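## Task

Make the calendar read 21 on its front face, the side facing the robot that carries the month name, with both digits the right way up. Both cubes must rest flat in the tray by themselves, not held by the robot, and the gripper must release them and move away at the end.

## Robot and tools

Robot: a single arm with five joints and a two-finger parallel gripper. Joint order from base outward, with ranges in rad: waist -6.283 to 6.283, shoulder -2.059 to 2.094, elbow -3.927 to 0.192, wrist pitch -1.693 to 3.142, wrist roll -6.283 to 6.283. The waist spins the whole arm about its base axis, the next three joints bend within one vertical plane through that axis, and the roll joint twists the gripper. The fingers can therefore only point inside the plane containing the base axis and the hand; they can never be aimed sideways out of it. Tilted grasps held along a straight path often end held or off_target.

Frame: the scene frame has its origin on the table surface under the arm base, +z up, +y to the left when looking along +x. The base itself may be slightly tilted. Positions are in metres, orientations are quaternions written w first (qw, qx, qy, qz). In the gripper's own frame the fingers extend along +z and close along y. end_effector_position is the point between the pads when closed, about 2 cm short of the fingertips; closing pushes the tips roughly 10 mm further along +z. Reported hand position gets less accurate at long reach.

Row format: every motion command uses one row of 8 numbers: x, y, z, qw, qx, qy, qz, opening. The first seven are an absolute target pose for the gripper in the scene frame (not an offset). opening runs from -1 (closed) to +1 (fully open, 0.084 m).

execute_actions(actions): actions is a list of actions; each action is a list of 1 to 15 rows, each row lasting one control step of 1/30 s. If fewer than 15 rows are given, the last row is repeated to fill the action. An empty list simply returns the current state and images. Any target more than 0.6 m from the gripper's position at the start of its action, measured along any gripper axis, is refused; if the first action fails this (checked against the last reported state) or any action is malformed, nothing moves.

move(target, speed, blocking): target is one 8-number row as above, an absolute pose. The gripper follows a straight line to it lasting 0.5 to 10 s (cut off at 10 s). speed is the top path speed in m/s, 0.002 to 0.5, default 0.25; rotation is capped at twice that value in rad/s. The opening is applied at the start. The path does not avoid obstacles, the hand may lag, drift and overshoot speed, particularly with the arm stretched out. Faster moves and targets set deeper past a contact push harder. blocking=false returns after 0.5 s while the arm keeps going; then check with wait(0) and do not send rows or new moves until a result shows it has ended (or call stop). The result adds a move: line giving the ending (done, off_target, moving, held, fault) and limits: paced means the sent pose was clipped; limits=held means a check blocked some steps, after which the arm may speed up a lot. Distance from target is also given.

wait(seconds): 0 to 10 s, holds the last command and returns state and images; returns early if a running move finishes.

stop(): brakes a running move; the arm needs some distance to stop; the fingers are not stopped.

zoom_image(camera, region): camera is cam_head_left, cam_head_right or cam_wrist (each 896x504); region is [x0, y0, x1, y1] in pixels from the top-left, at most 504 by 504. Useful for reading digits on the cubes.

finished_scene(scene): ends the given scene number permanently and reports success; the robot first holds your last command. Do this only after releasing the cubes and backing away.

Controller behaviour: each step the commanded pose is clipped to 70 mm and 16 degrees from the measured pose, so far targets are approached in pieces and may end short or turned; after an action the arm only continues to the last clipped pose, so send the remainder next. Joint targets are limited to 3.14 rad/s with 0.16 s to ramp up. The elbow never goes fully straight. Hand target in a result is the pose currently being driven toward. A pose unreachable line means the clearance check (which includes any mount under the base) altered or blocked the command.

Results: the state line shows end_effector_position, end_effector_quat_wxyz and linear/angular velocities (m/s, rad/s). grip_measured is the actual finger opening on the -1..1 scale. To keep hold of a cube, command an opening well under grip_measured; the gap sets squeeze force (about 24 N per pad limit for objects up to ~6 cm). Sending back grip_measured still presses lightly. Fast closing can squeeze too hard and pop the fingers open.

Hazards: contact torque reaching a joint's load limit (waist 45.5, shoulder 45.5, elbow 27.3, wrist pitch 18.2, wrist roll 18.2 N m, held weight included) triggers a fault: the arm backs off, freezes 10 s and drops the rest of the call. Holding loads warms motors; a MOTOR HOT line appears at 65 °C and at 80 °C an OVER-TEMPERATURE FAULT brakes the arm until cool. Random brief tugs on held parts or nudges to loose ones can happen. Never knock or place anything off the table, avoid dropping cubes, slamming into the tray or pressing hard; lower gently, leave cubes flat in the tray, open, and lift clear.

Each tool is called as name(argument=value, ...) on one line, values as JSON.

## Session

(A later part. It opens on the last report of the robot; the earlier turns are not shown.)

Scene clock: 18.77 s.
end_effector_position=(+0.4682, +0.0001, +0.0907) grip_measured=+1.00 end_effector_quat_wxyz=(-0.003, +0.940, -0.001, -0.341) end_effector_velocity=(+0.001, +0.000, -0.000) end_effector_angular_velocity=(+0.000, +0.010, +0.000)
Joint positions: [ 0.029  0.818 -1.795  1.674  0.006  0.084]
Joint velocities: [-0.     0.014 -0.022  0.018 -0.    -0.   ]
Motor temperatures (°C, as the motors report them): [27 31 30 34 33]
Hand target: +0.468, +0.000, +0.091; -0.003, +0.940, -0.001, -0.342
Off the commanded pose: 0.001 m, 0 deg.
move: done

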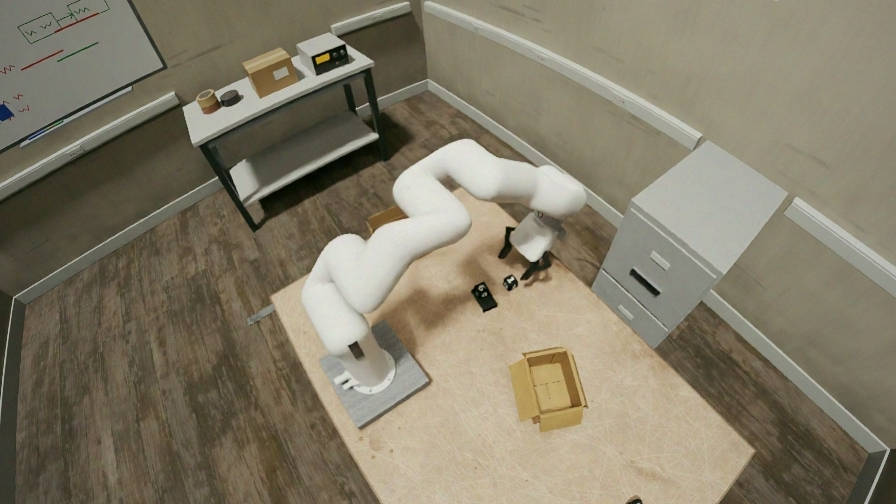

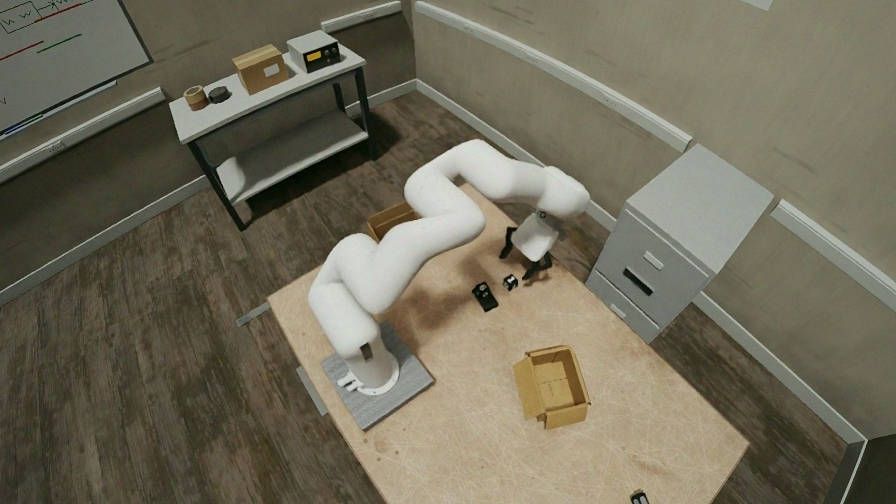

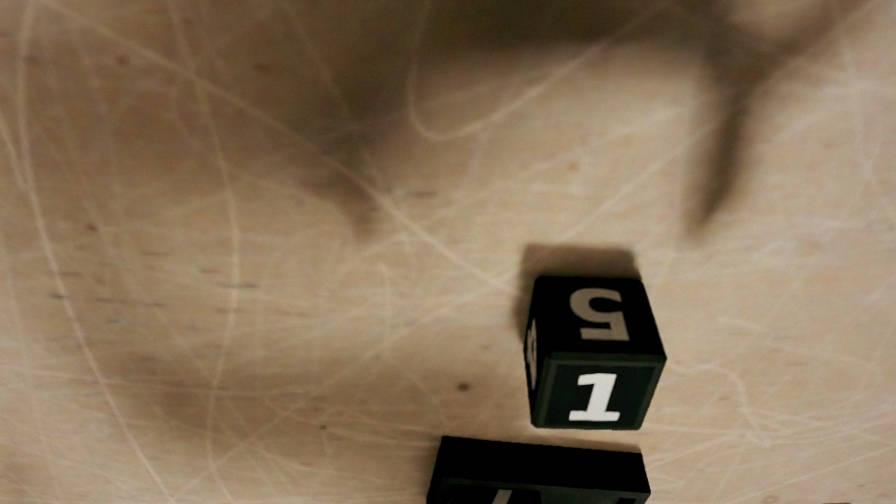

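move(target=[0.469,-0.003,0.025,0,0.94,0,-0.342,1], speed=0.07)

move(target=[0.469,-0.003,0.025,0,0.94,0,-0.342,-0.7])

move(target=[0.469,0,0.06,0,0.94,0,-0.342,-0.7])

move(target=[0.51,0,0.06,0,0.906,0,0.423,-0.7], speed=0.4)

move(target=[0.51,0,0.023,0,0.906,0,0.423,-0.7], speed=0.03)

move(target=[0.51,0,0.023,0,0.906,0,0.423,1])

move(target=[0.52,0,0.09,0,1,0,0,1], speed=0.4)

move(target=[0.52,0,0.09,0,0.707,-0.707,0,1], speed=0.5)

Scene clock: 20.37 s.
end_effector_position=(+0.4692, -0.0028, +0.0255) grip_measured=+1.00 end_effector_quat_wxyz=(-0.005, +0.940, -0.002, -0.342) end_effector_velocity=(+0.001, +0.001, -0.002) end_effector_angular_velocity=(-0.000, -0.002, +0.001)
Joint positions: [ 0.022  0.939 -1.807  1.566  0.001  0.084]
Joint velocities: [ 0.001  0.003 -0.002 -0.004  0.001 -0.   ]
Motor temperatures (°C, as the motors report them): [27 31 30 34 33]
Hand target: +0.469, -0.003, +0.025; -0.005, +0.940, -0.002, -0.342
Off the commanded pose: 0.001 m, 1 deg.
move: done

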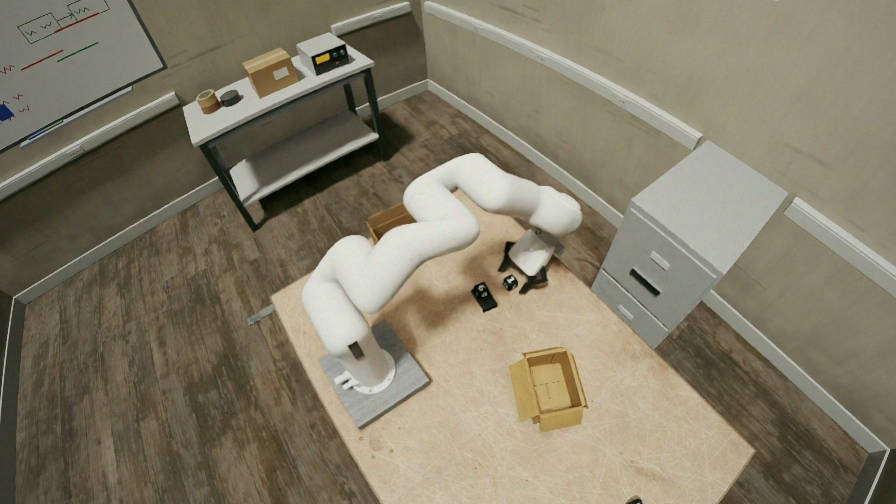

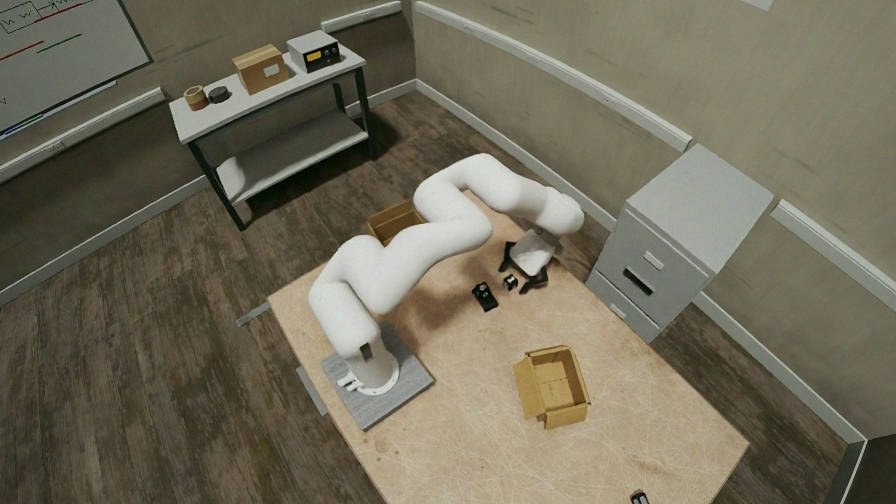

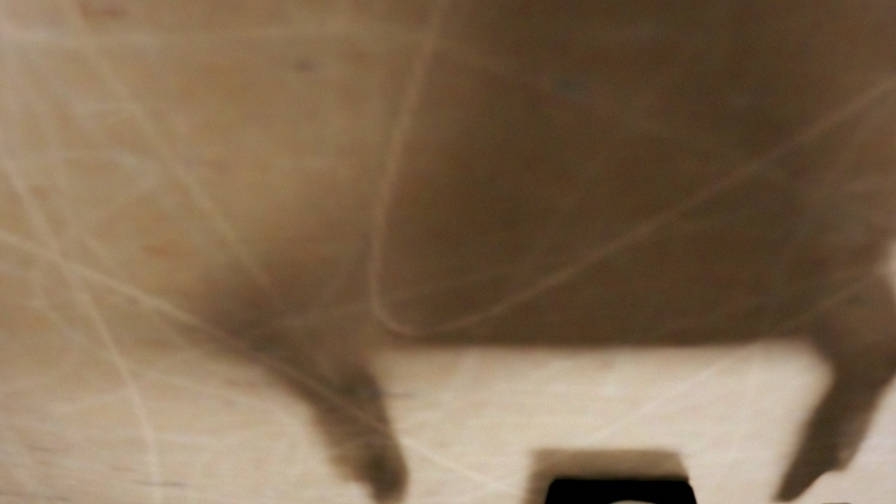

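Scene clock: 21.07 s.
end_effector_position=(+0.4693, -0.0028, +0.0254) grip_measured=-0.29 end_effector_quat_wxyz=(-0.005, +0.940, -0.002, -0.342) end_effector_velocity=(-0.000, -0.000, -0.001) end_effector_angular_velocity=(+0.001, +0.001, +0.001)
Joint positions: [ 0.022  0.939 -1.808  1.566  0.001  0.031]
Joint velocities: [-0.     0.     0.001 -0.001 -0.002  0.   ]
Motor temperatures (°C, as the motors report them): [27 31 30 34 33]
Hand target: +0.469, -0.003, +0.025; -0.005, +0.940, -0.002, -0.342
Off the commanded pose: 0.001 m, 1 deg.
move: done

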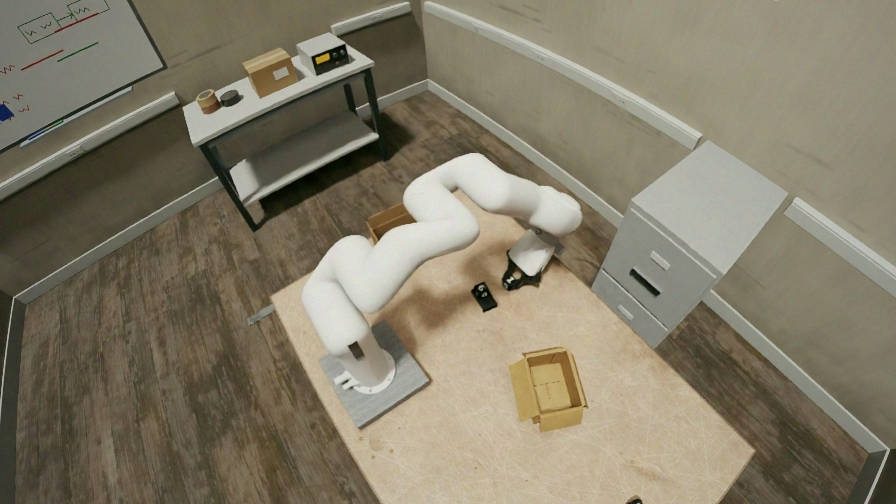

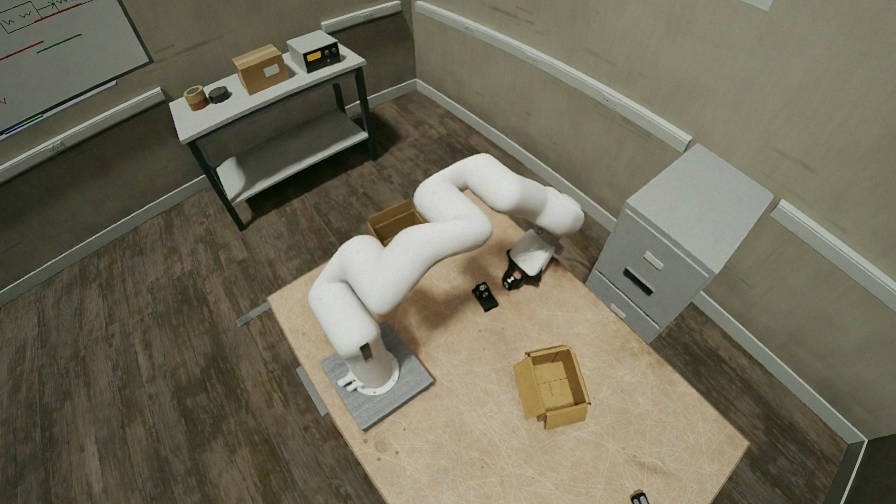

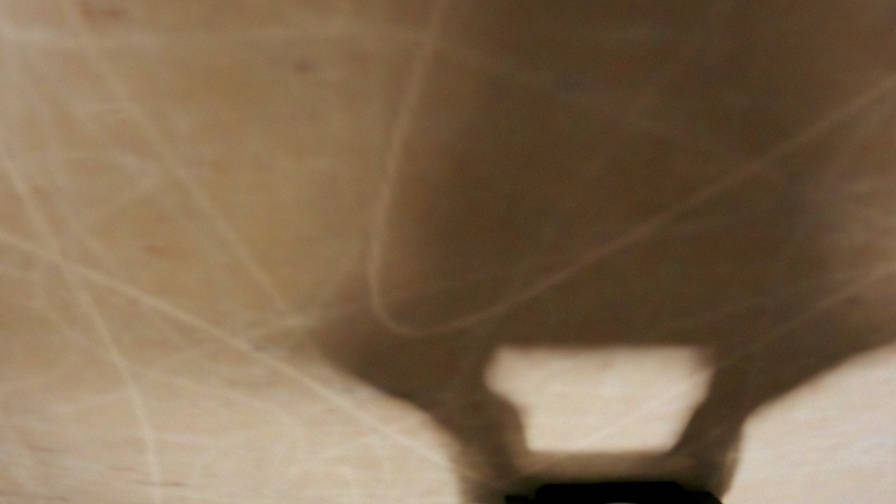

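Scene clock: 21.83 s.
end_effector_position=(+0.4687, +0.0001, +0.0595) grip_measured=-0.29 end_effector_quat_wxyz=(-0.003, +0.940, -0.001, -0.342) end_effector_velocity=(+0.001, +0.000, +0.002) end_effector_angular_velocity=(+0.001, -0.002, +0.001)
Joint positions: [ 0.029  0.875 -1.798  1.623  0.006  0.031]
Joint velocities: [ 0.    -0.004 -0.001  0.003 -0.001 -0.   ]
Motor temperatures (°C, as the motors report them): [27 31 30 34 33]
Hand target: +0.469, +0.000, +0.060; -0.003, +0.940, -0.001, -0.342
Off the commanded pose: 0.001 m, 0 deg.
move: done

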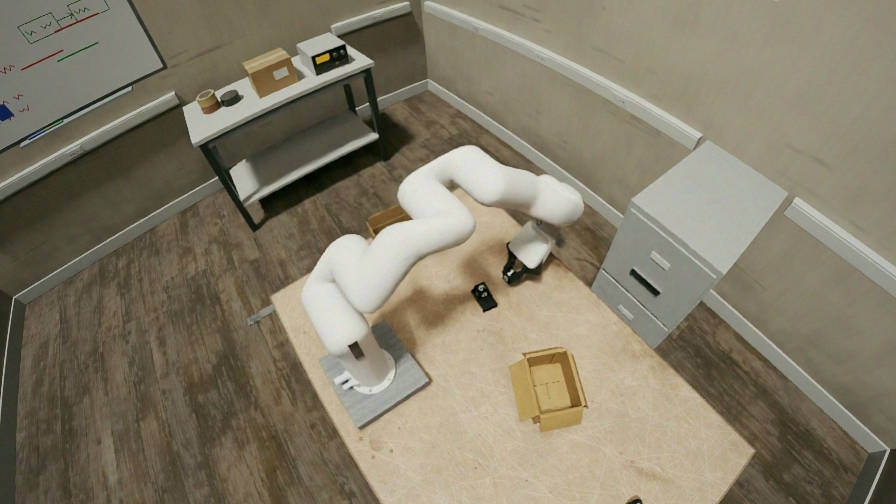

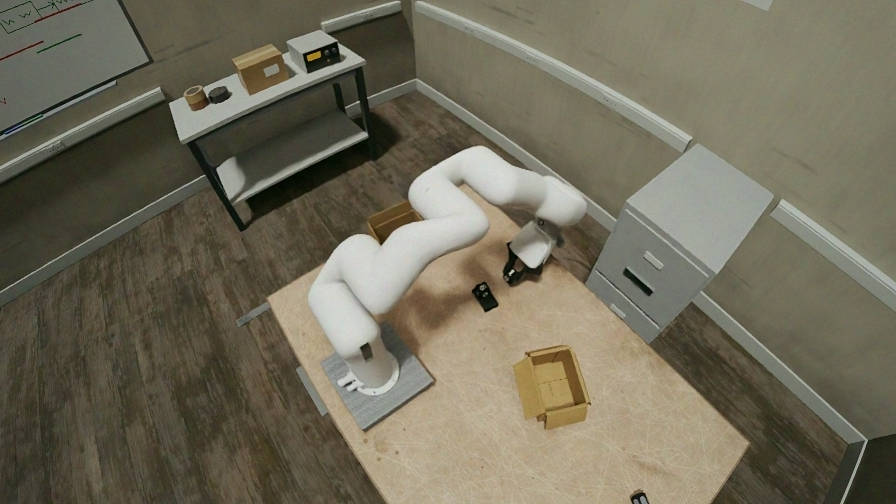

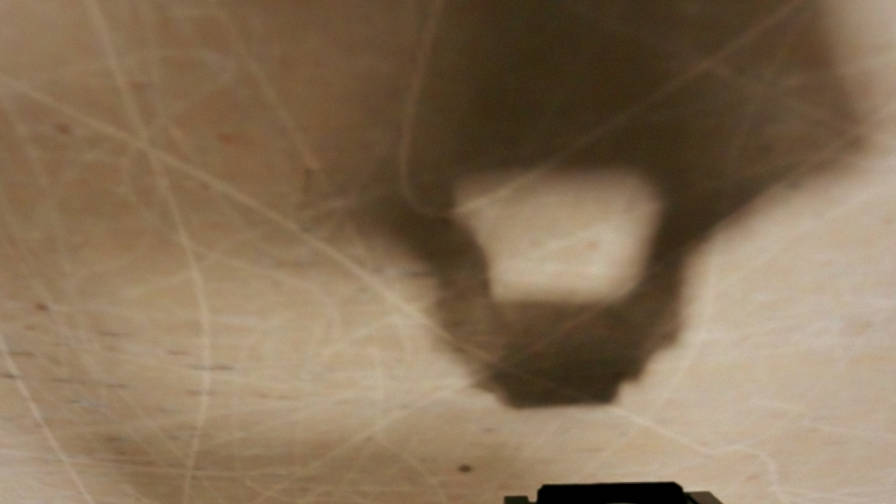

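Scene clock: 24.43 s.
end_effector_position=(+0.5104, -0.0003, +0.0595) grip_measured=-0.29 end_effector_quat_wxyz=(-0.002, +0.906, +0.002, +0.423) end_effector_velocity=(-0.000, +0.000, -0.001) end_effector_angular_velocity=(+0.000, -0.005, +0.000)
Joint positions: [ 0.028  0.603 -0.563 -0.914 -0.009  0.031]
Joint velocities: [ 0.     0.008 -0.001 -0.012  0.     0.   ]
Motor temperatures (°C, as the motors report them): [27 31 30 34 33]
Hand target: +0.510, -0.000, +0.059; -0.002, +0.906, +0.002, +0.423
Off the commanded pose: 0.001 m, 0 deg.
move: done

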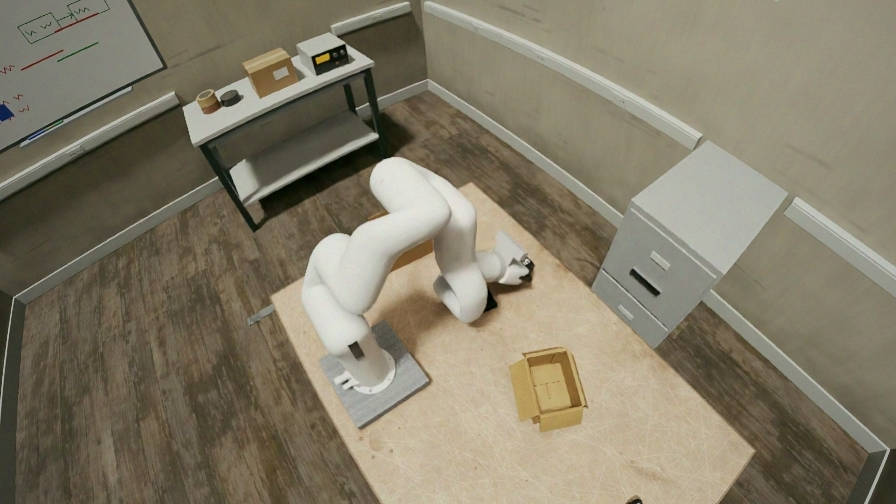

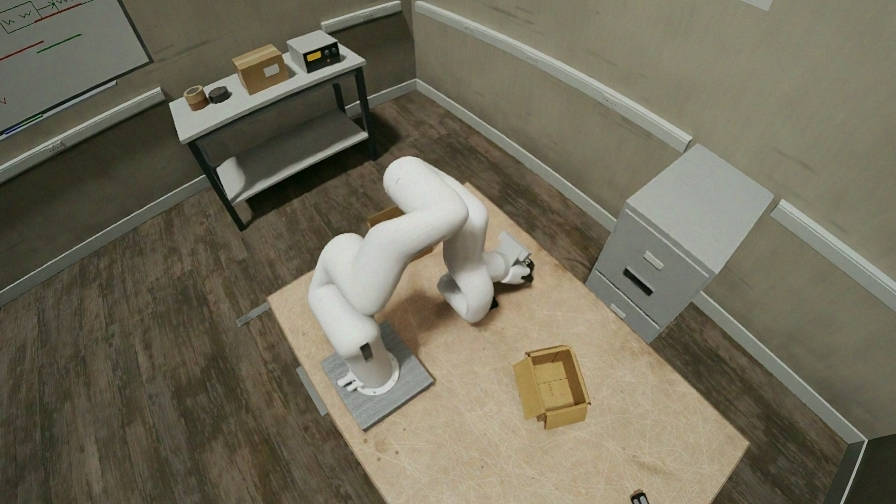

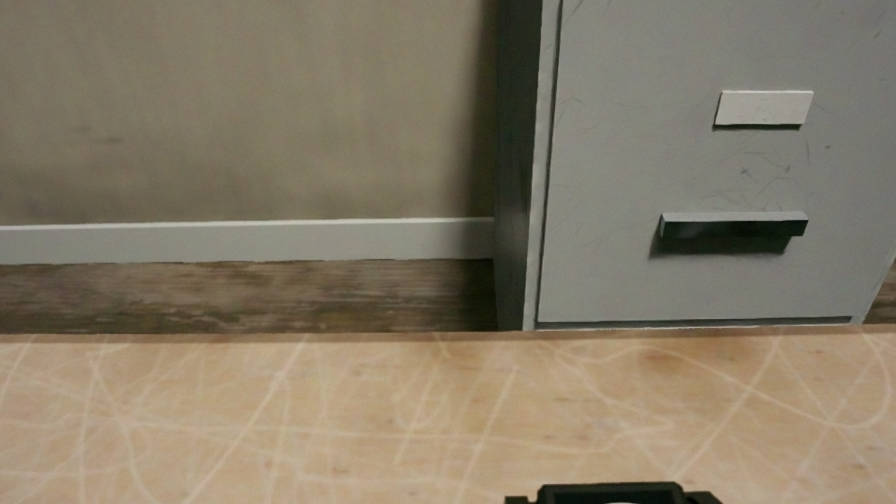

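Scene clock: 25.90 s.
end_effector_position=(+0.5115, -0.0001, +0.0254) grip_measured=-0.29 end_effector_quat_wxyz=(-0.002, +0.905, +0.001, +0.426) end_effector_velocity=(+0.000, -0.000, -0.002) end_effector_angular_velocity=(-0.001, -0.001, +0.000)
Joint positions: [ 0.027  0.748 -0.63  -0.997 -0.007  0.031]
Joint velocities: [-0.001  0.007 -0.004 -0.004 -0.001  0.   ]
Motor temperatures (°C, as the motors report them): [27 31 30 34 33]
Hand target: +0.510, -0.000, +0.023; -0.002, +0.906, +0.001, +0.423
Off the commanded pose: 0.003 m, 0 deg.
move: done

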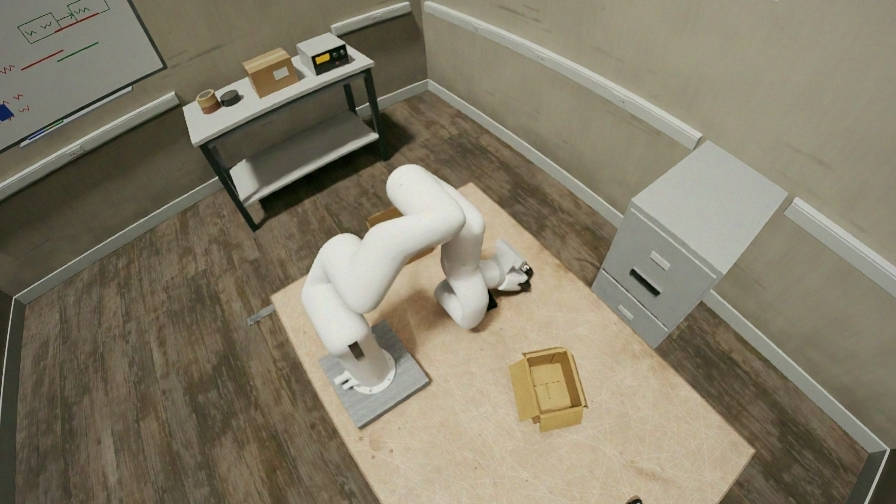

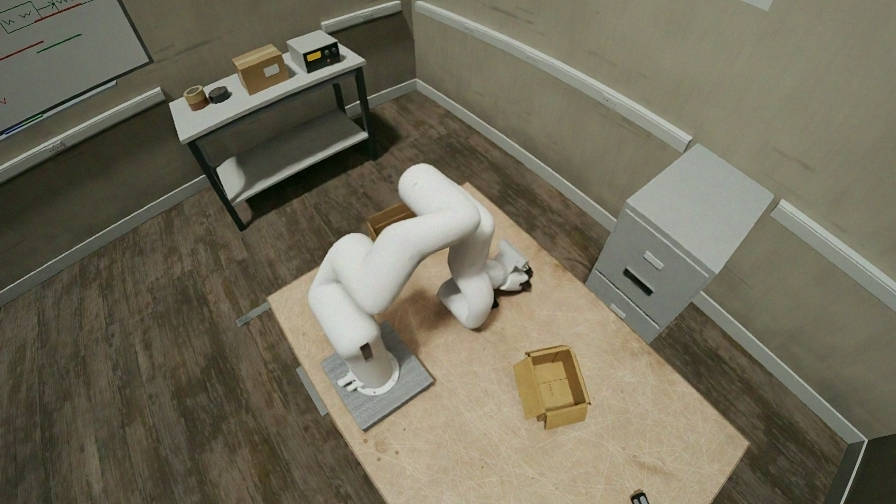

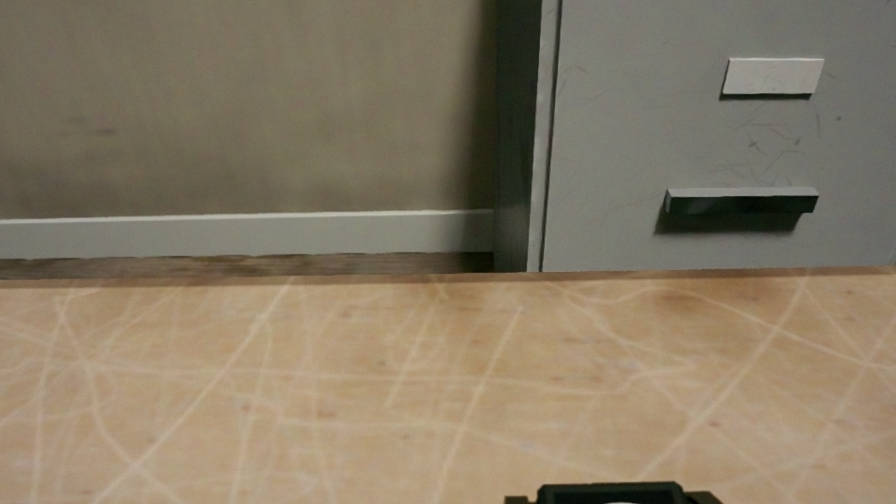

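Scene clock: 26.60 s.
end_effector_position=(+0.5100, -0.0001, +0.0230) grip_measured=+1.00 end_effector_quat_wxyz=(-0.002, +0.906, +0.001, +0.423) end_effector_velocity=(+0.000, -0.000, +0.000) end_effector_angular_velocity=(+0.001, -0.001, -0.001)
Joint positions: [ 0.027  0.751 -0.629 -0.995 -0.007  0.084]
Joint velocities: [-0.    -0.     0.    -0.001  0.001  0.   ]
Motor temperatures (°C, as the motors report them): [27 31 30 34 33]
Hand target: +0.510, -0.000, +0.023; -0.002, +0.906, +0.001, +0.423
Off the commanded pose: 0.000 m, 0 deg.
move: done

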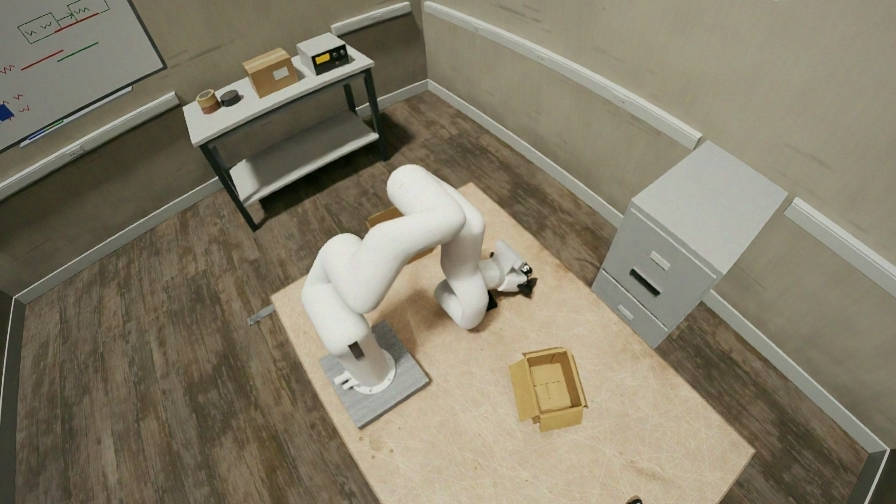

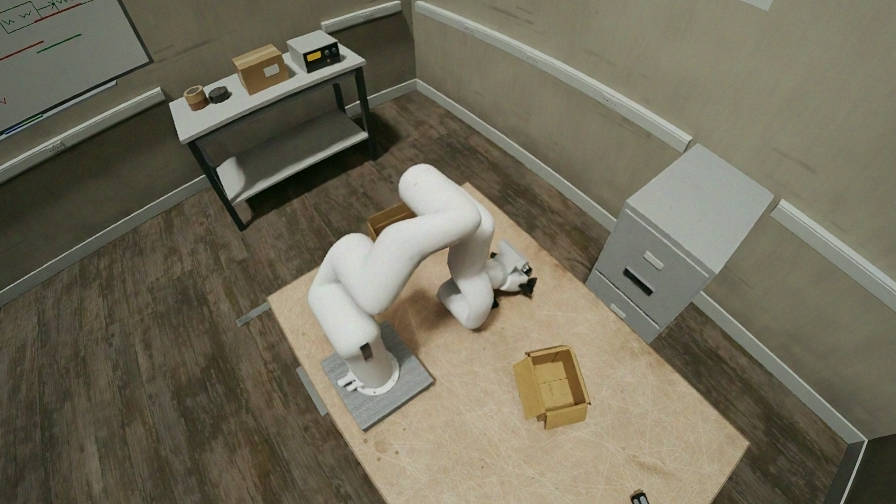

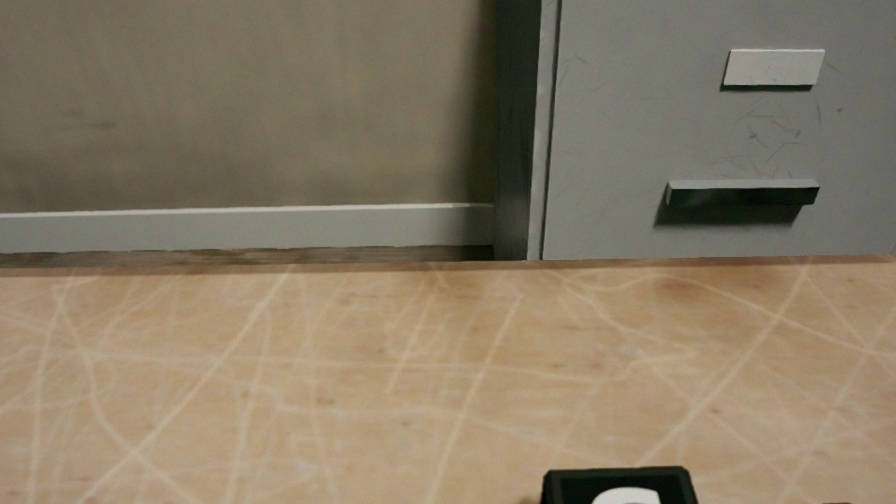

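Scene clock: 28.30 s.
end_effector_position=(+0.5194, -0.0000, +0.0901) grip_measured=+1.00 end_effector_quat_wxyz=(-0.004, +1.000, +0.000, +0.000) end_effector_velocity=(+0.002, +0.000, +0.002) end_effector_angular_velocity=(-0.000, +0.005, -0.001)
Joint positions: [ 0.029  0.393 -1.118  0.725 -0.     0.084]
Joint velocities: [ 0.     0.005 -0.016  0.017  0.001 -0.   ]
Motor temperatures (°C, as the motors report them): [27 31 30 34 33]
Hand target: +0.520, -0.000, +0.090; -0.004, +1.000, +0.000, +0.000
Off the commanded pose: 0.001 m, 0 deg.
move: done

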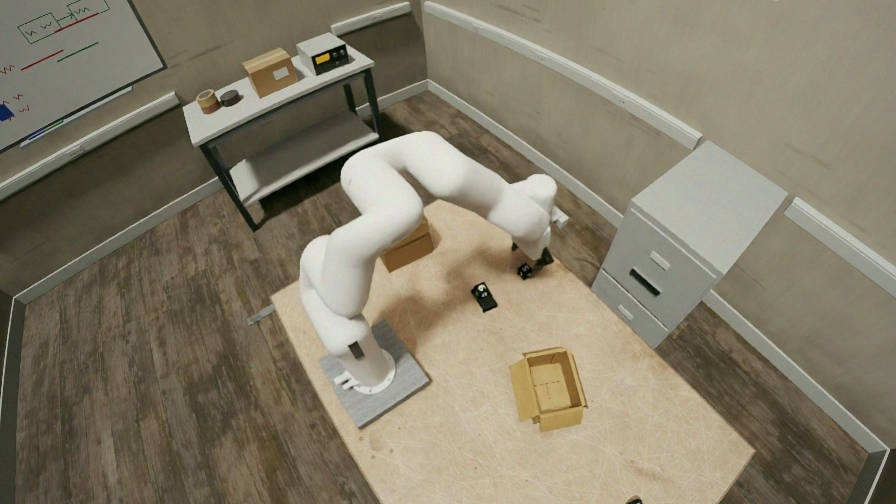

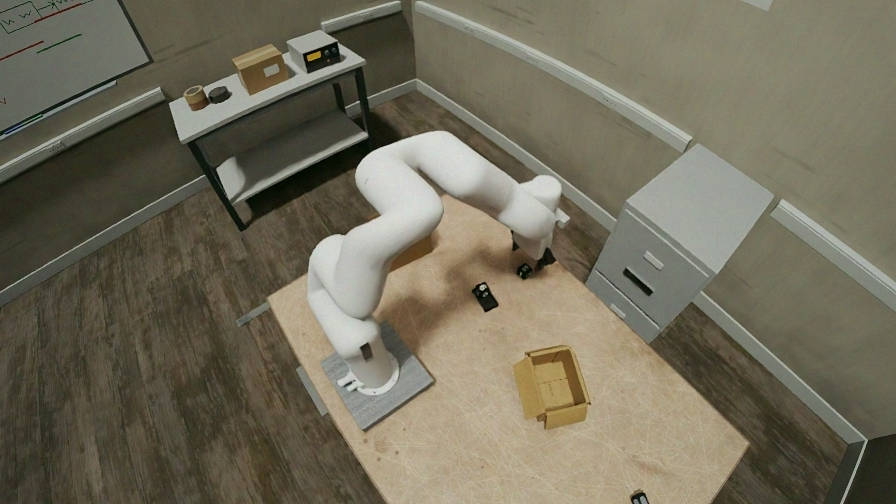

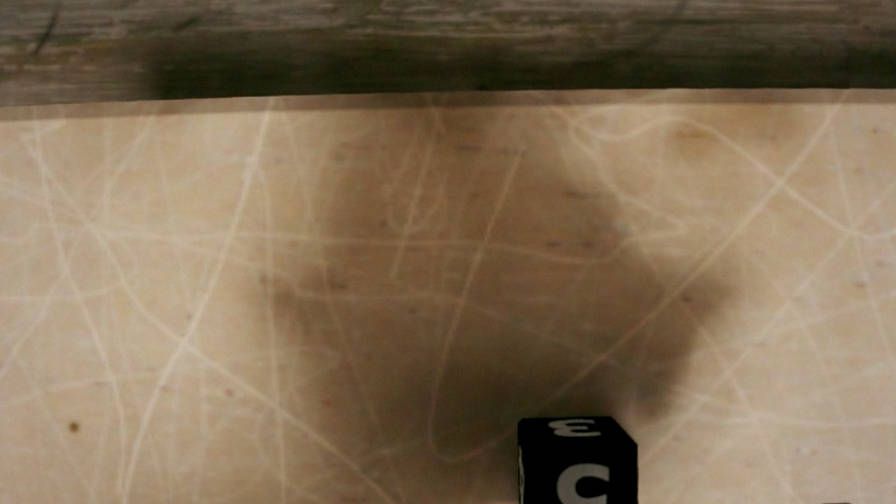

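Scene clock: 30.47 s.
end_effector_position=(+0.5200, -0.0000, +0.0900) grip_measured=+1.00 end_effector_quat_wxyz=(-0.003, +0.707, -0.707, -0.003) end_effector_velocity=(+0.000, +0.000, -0.000) end_effector_angular_velocity=(+0.000, -0.000, -0.009)
Joint positions: [ 0.029  0.396 -1.121  0.727  1.571  0.084]
Joint velocities: [ 0.     0.001 -0.001 -0.001  0.01   0.   ]
Motor temperatures (°C, as the motors report them): [27 31 30 34 33]
Hand target: +0.520, -0.000, +0.090; -0.003, +0.707, -0.707, -0.003
Off the commanded pose: 0.000 m, 0 deg.
move: done

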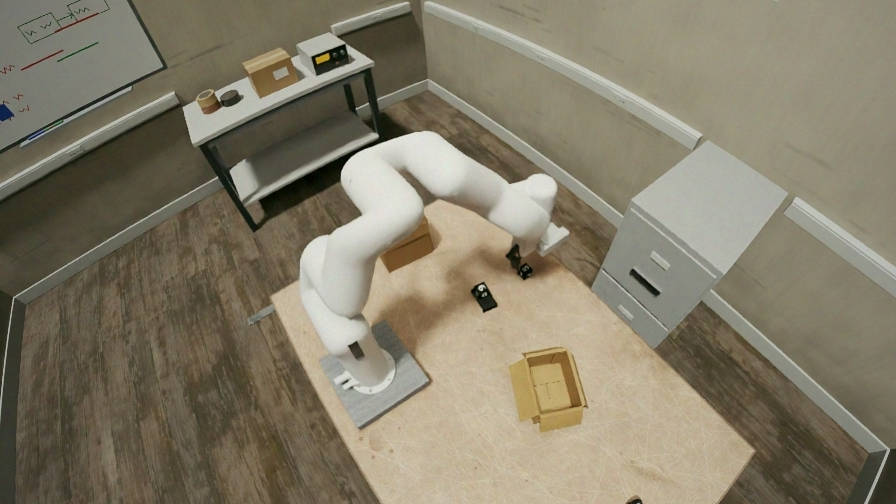

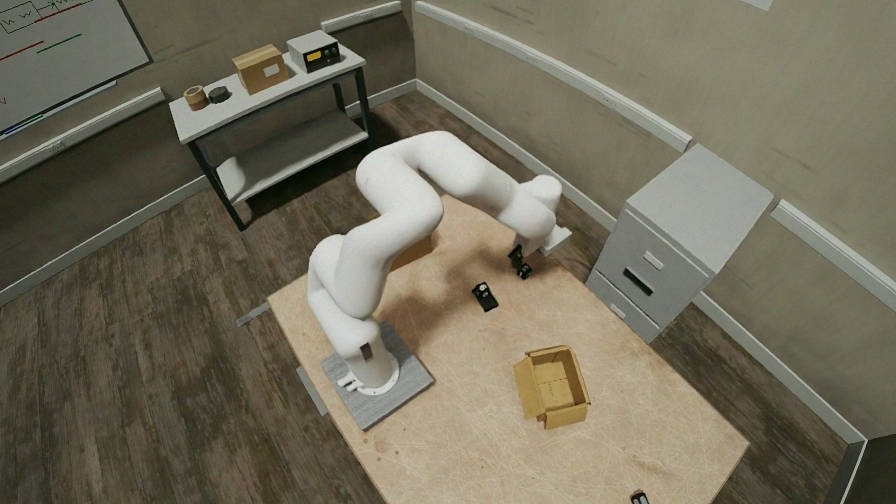

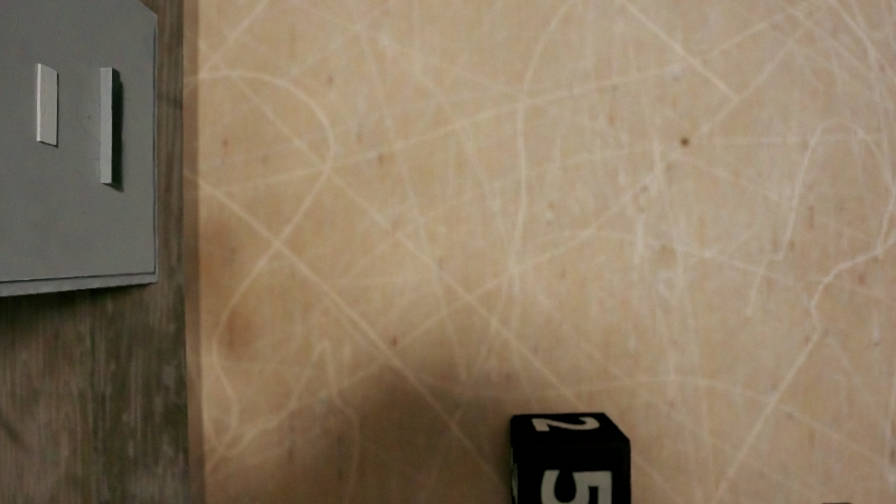

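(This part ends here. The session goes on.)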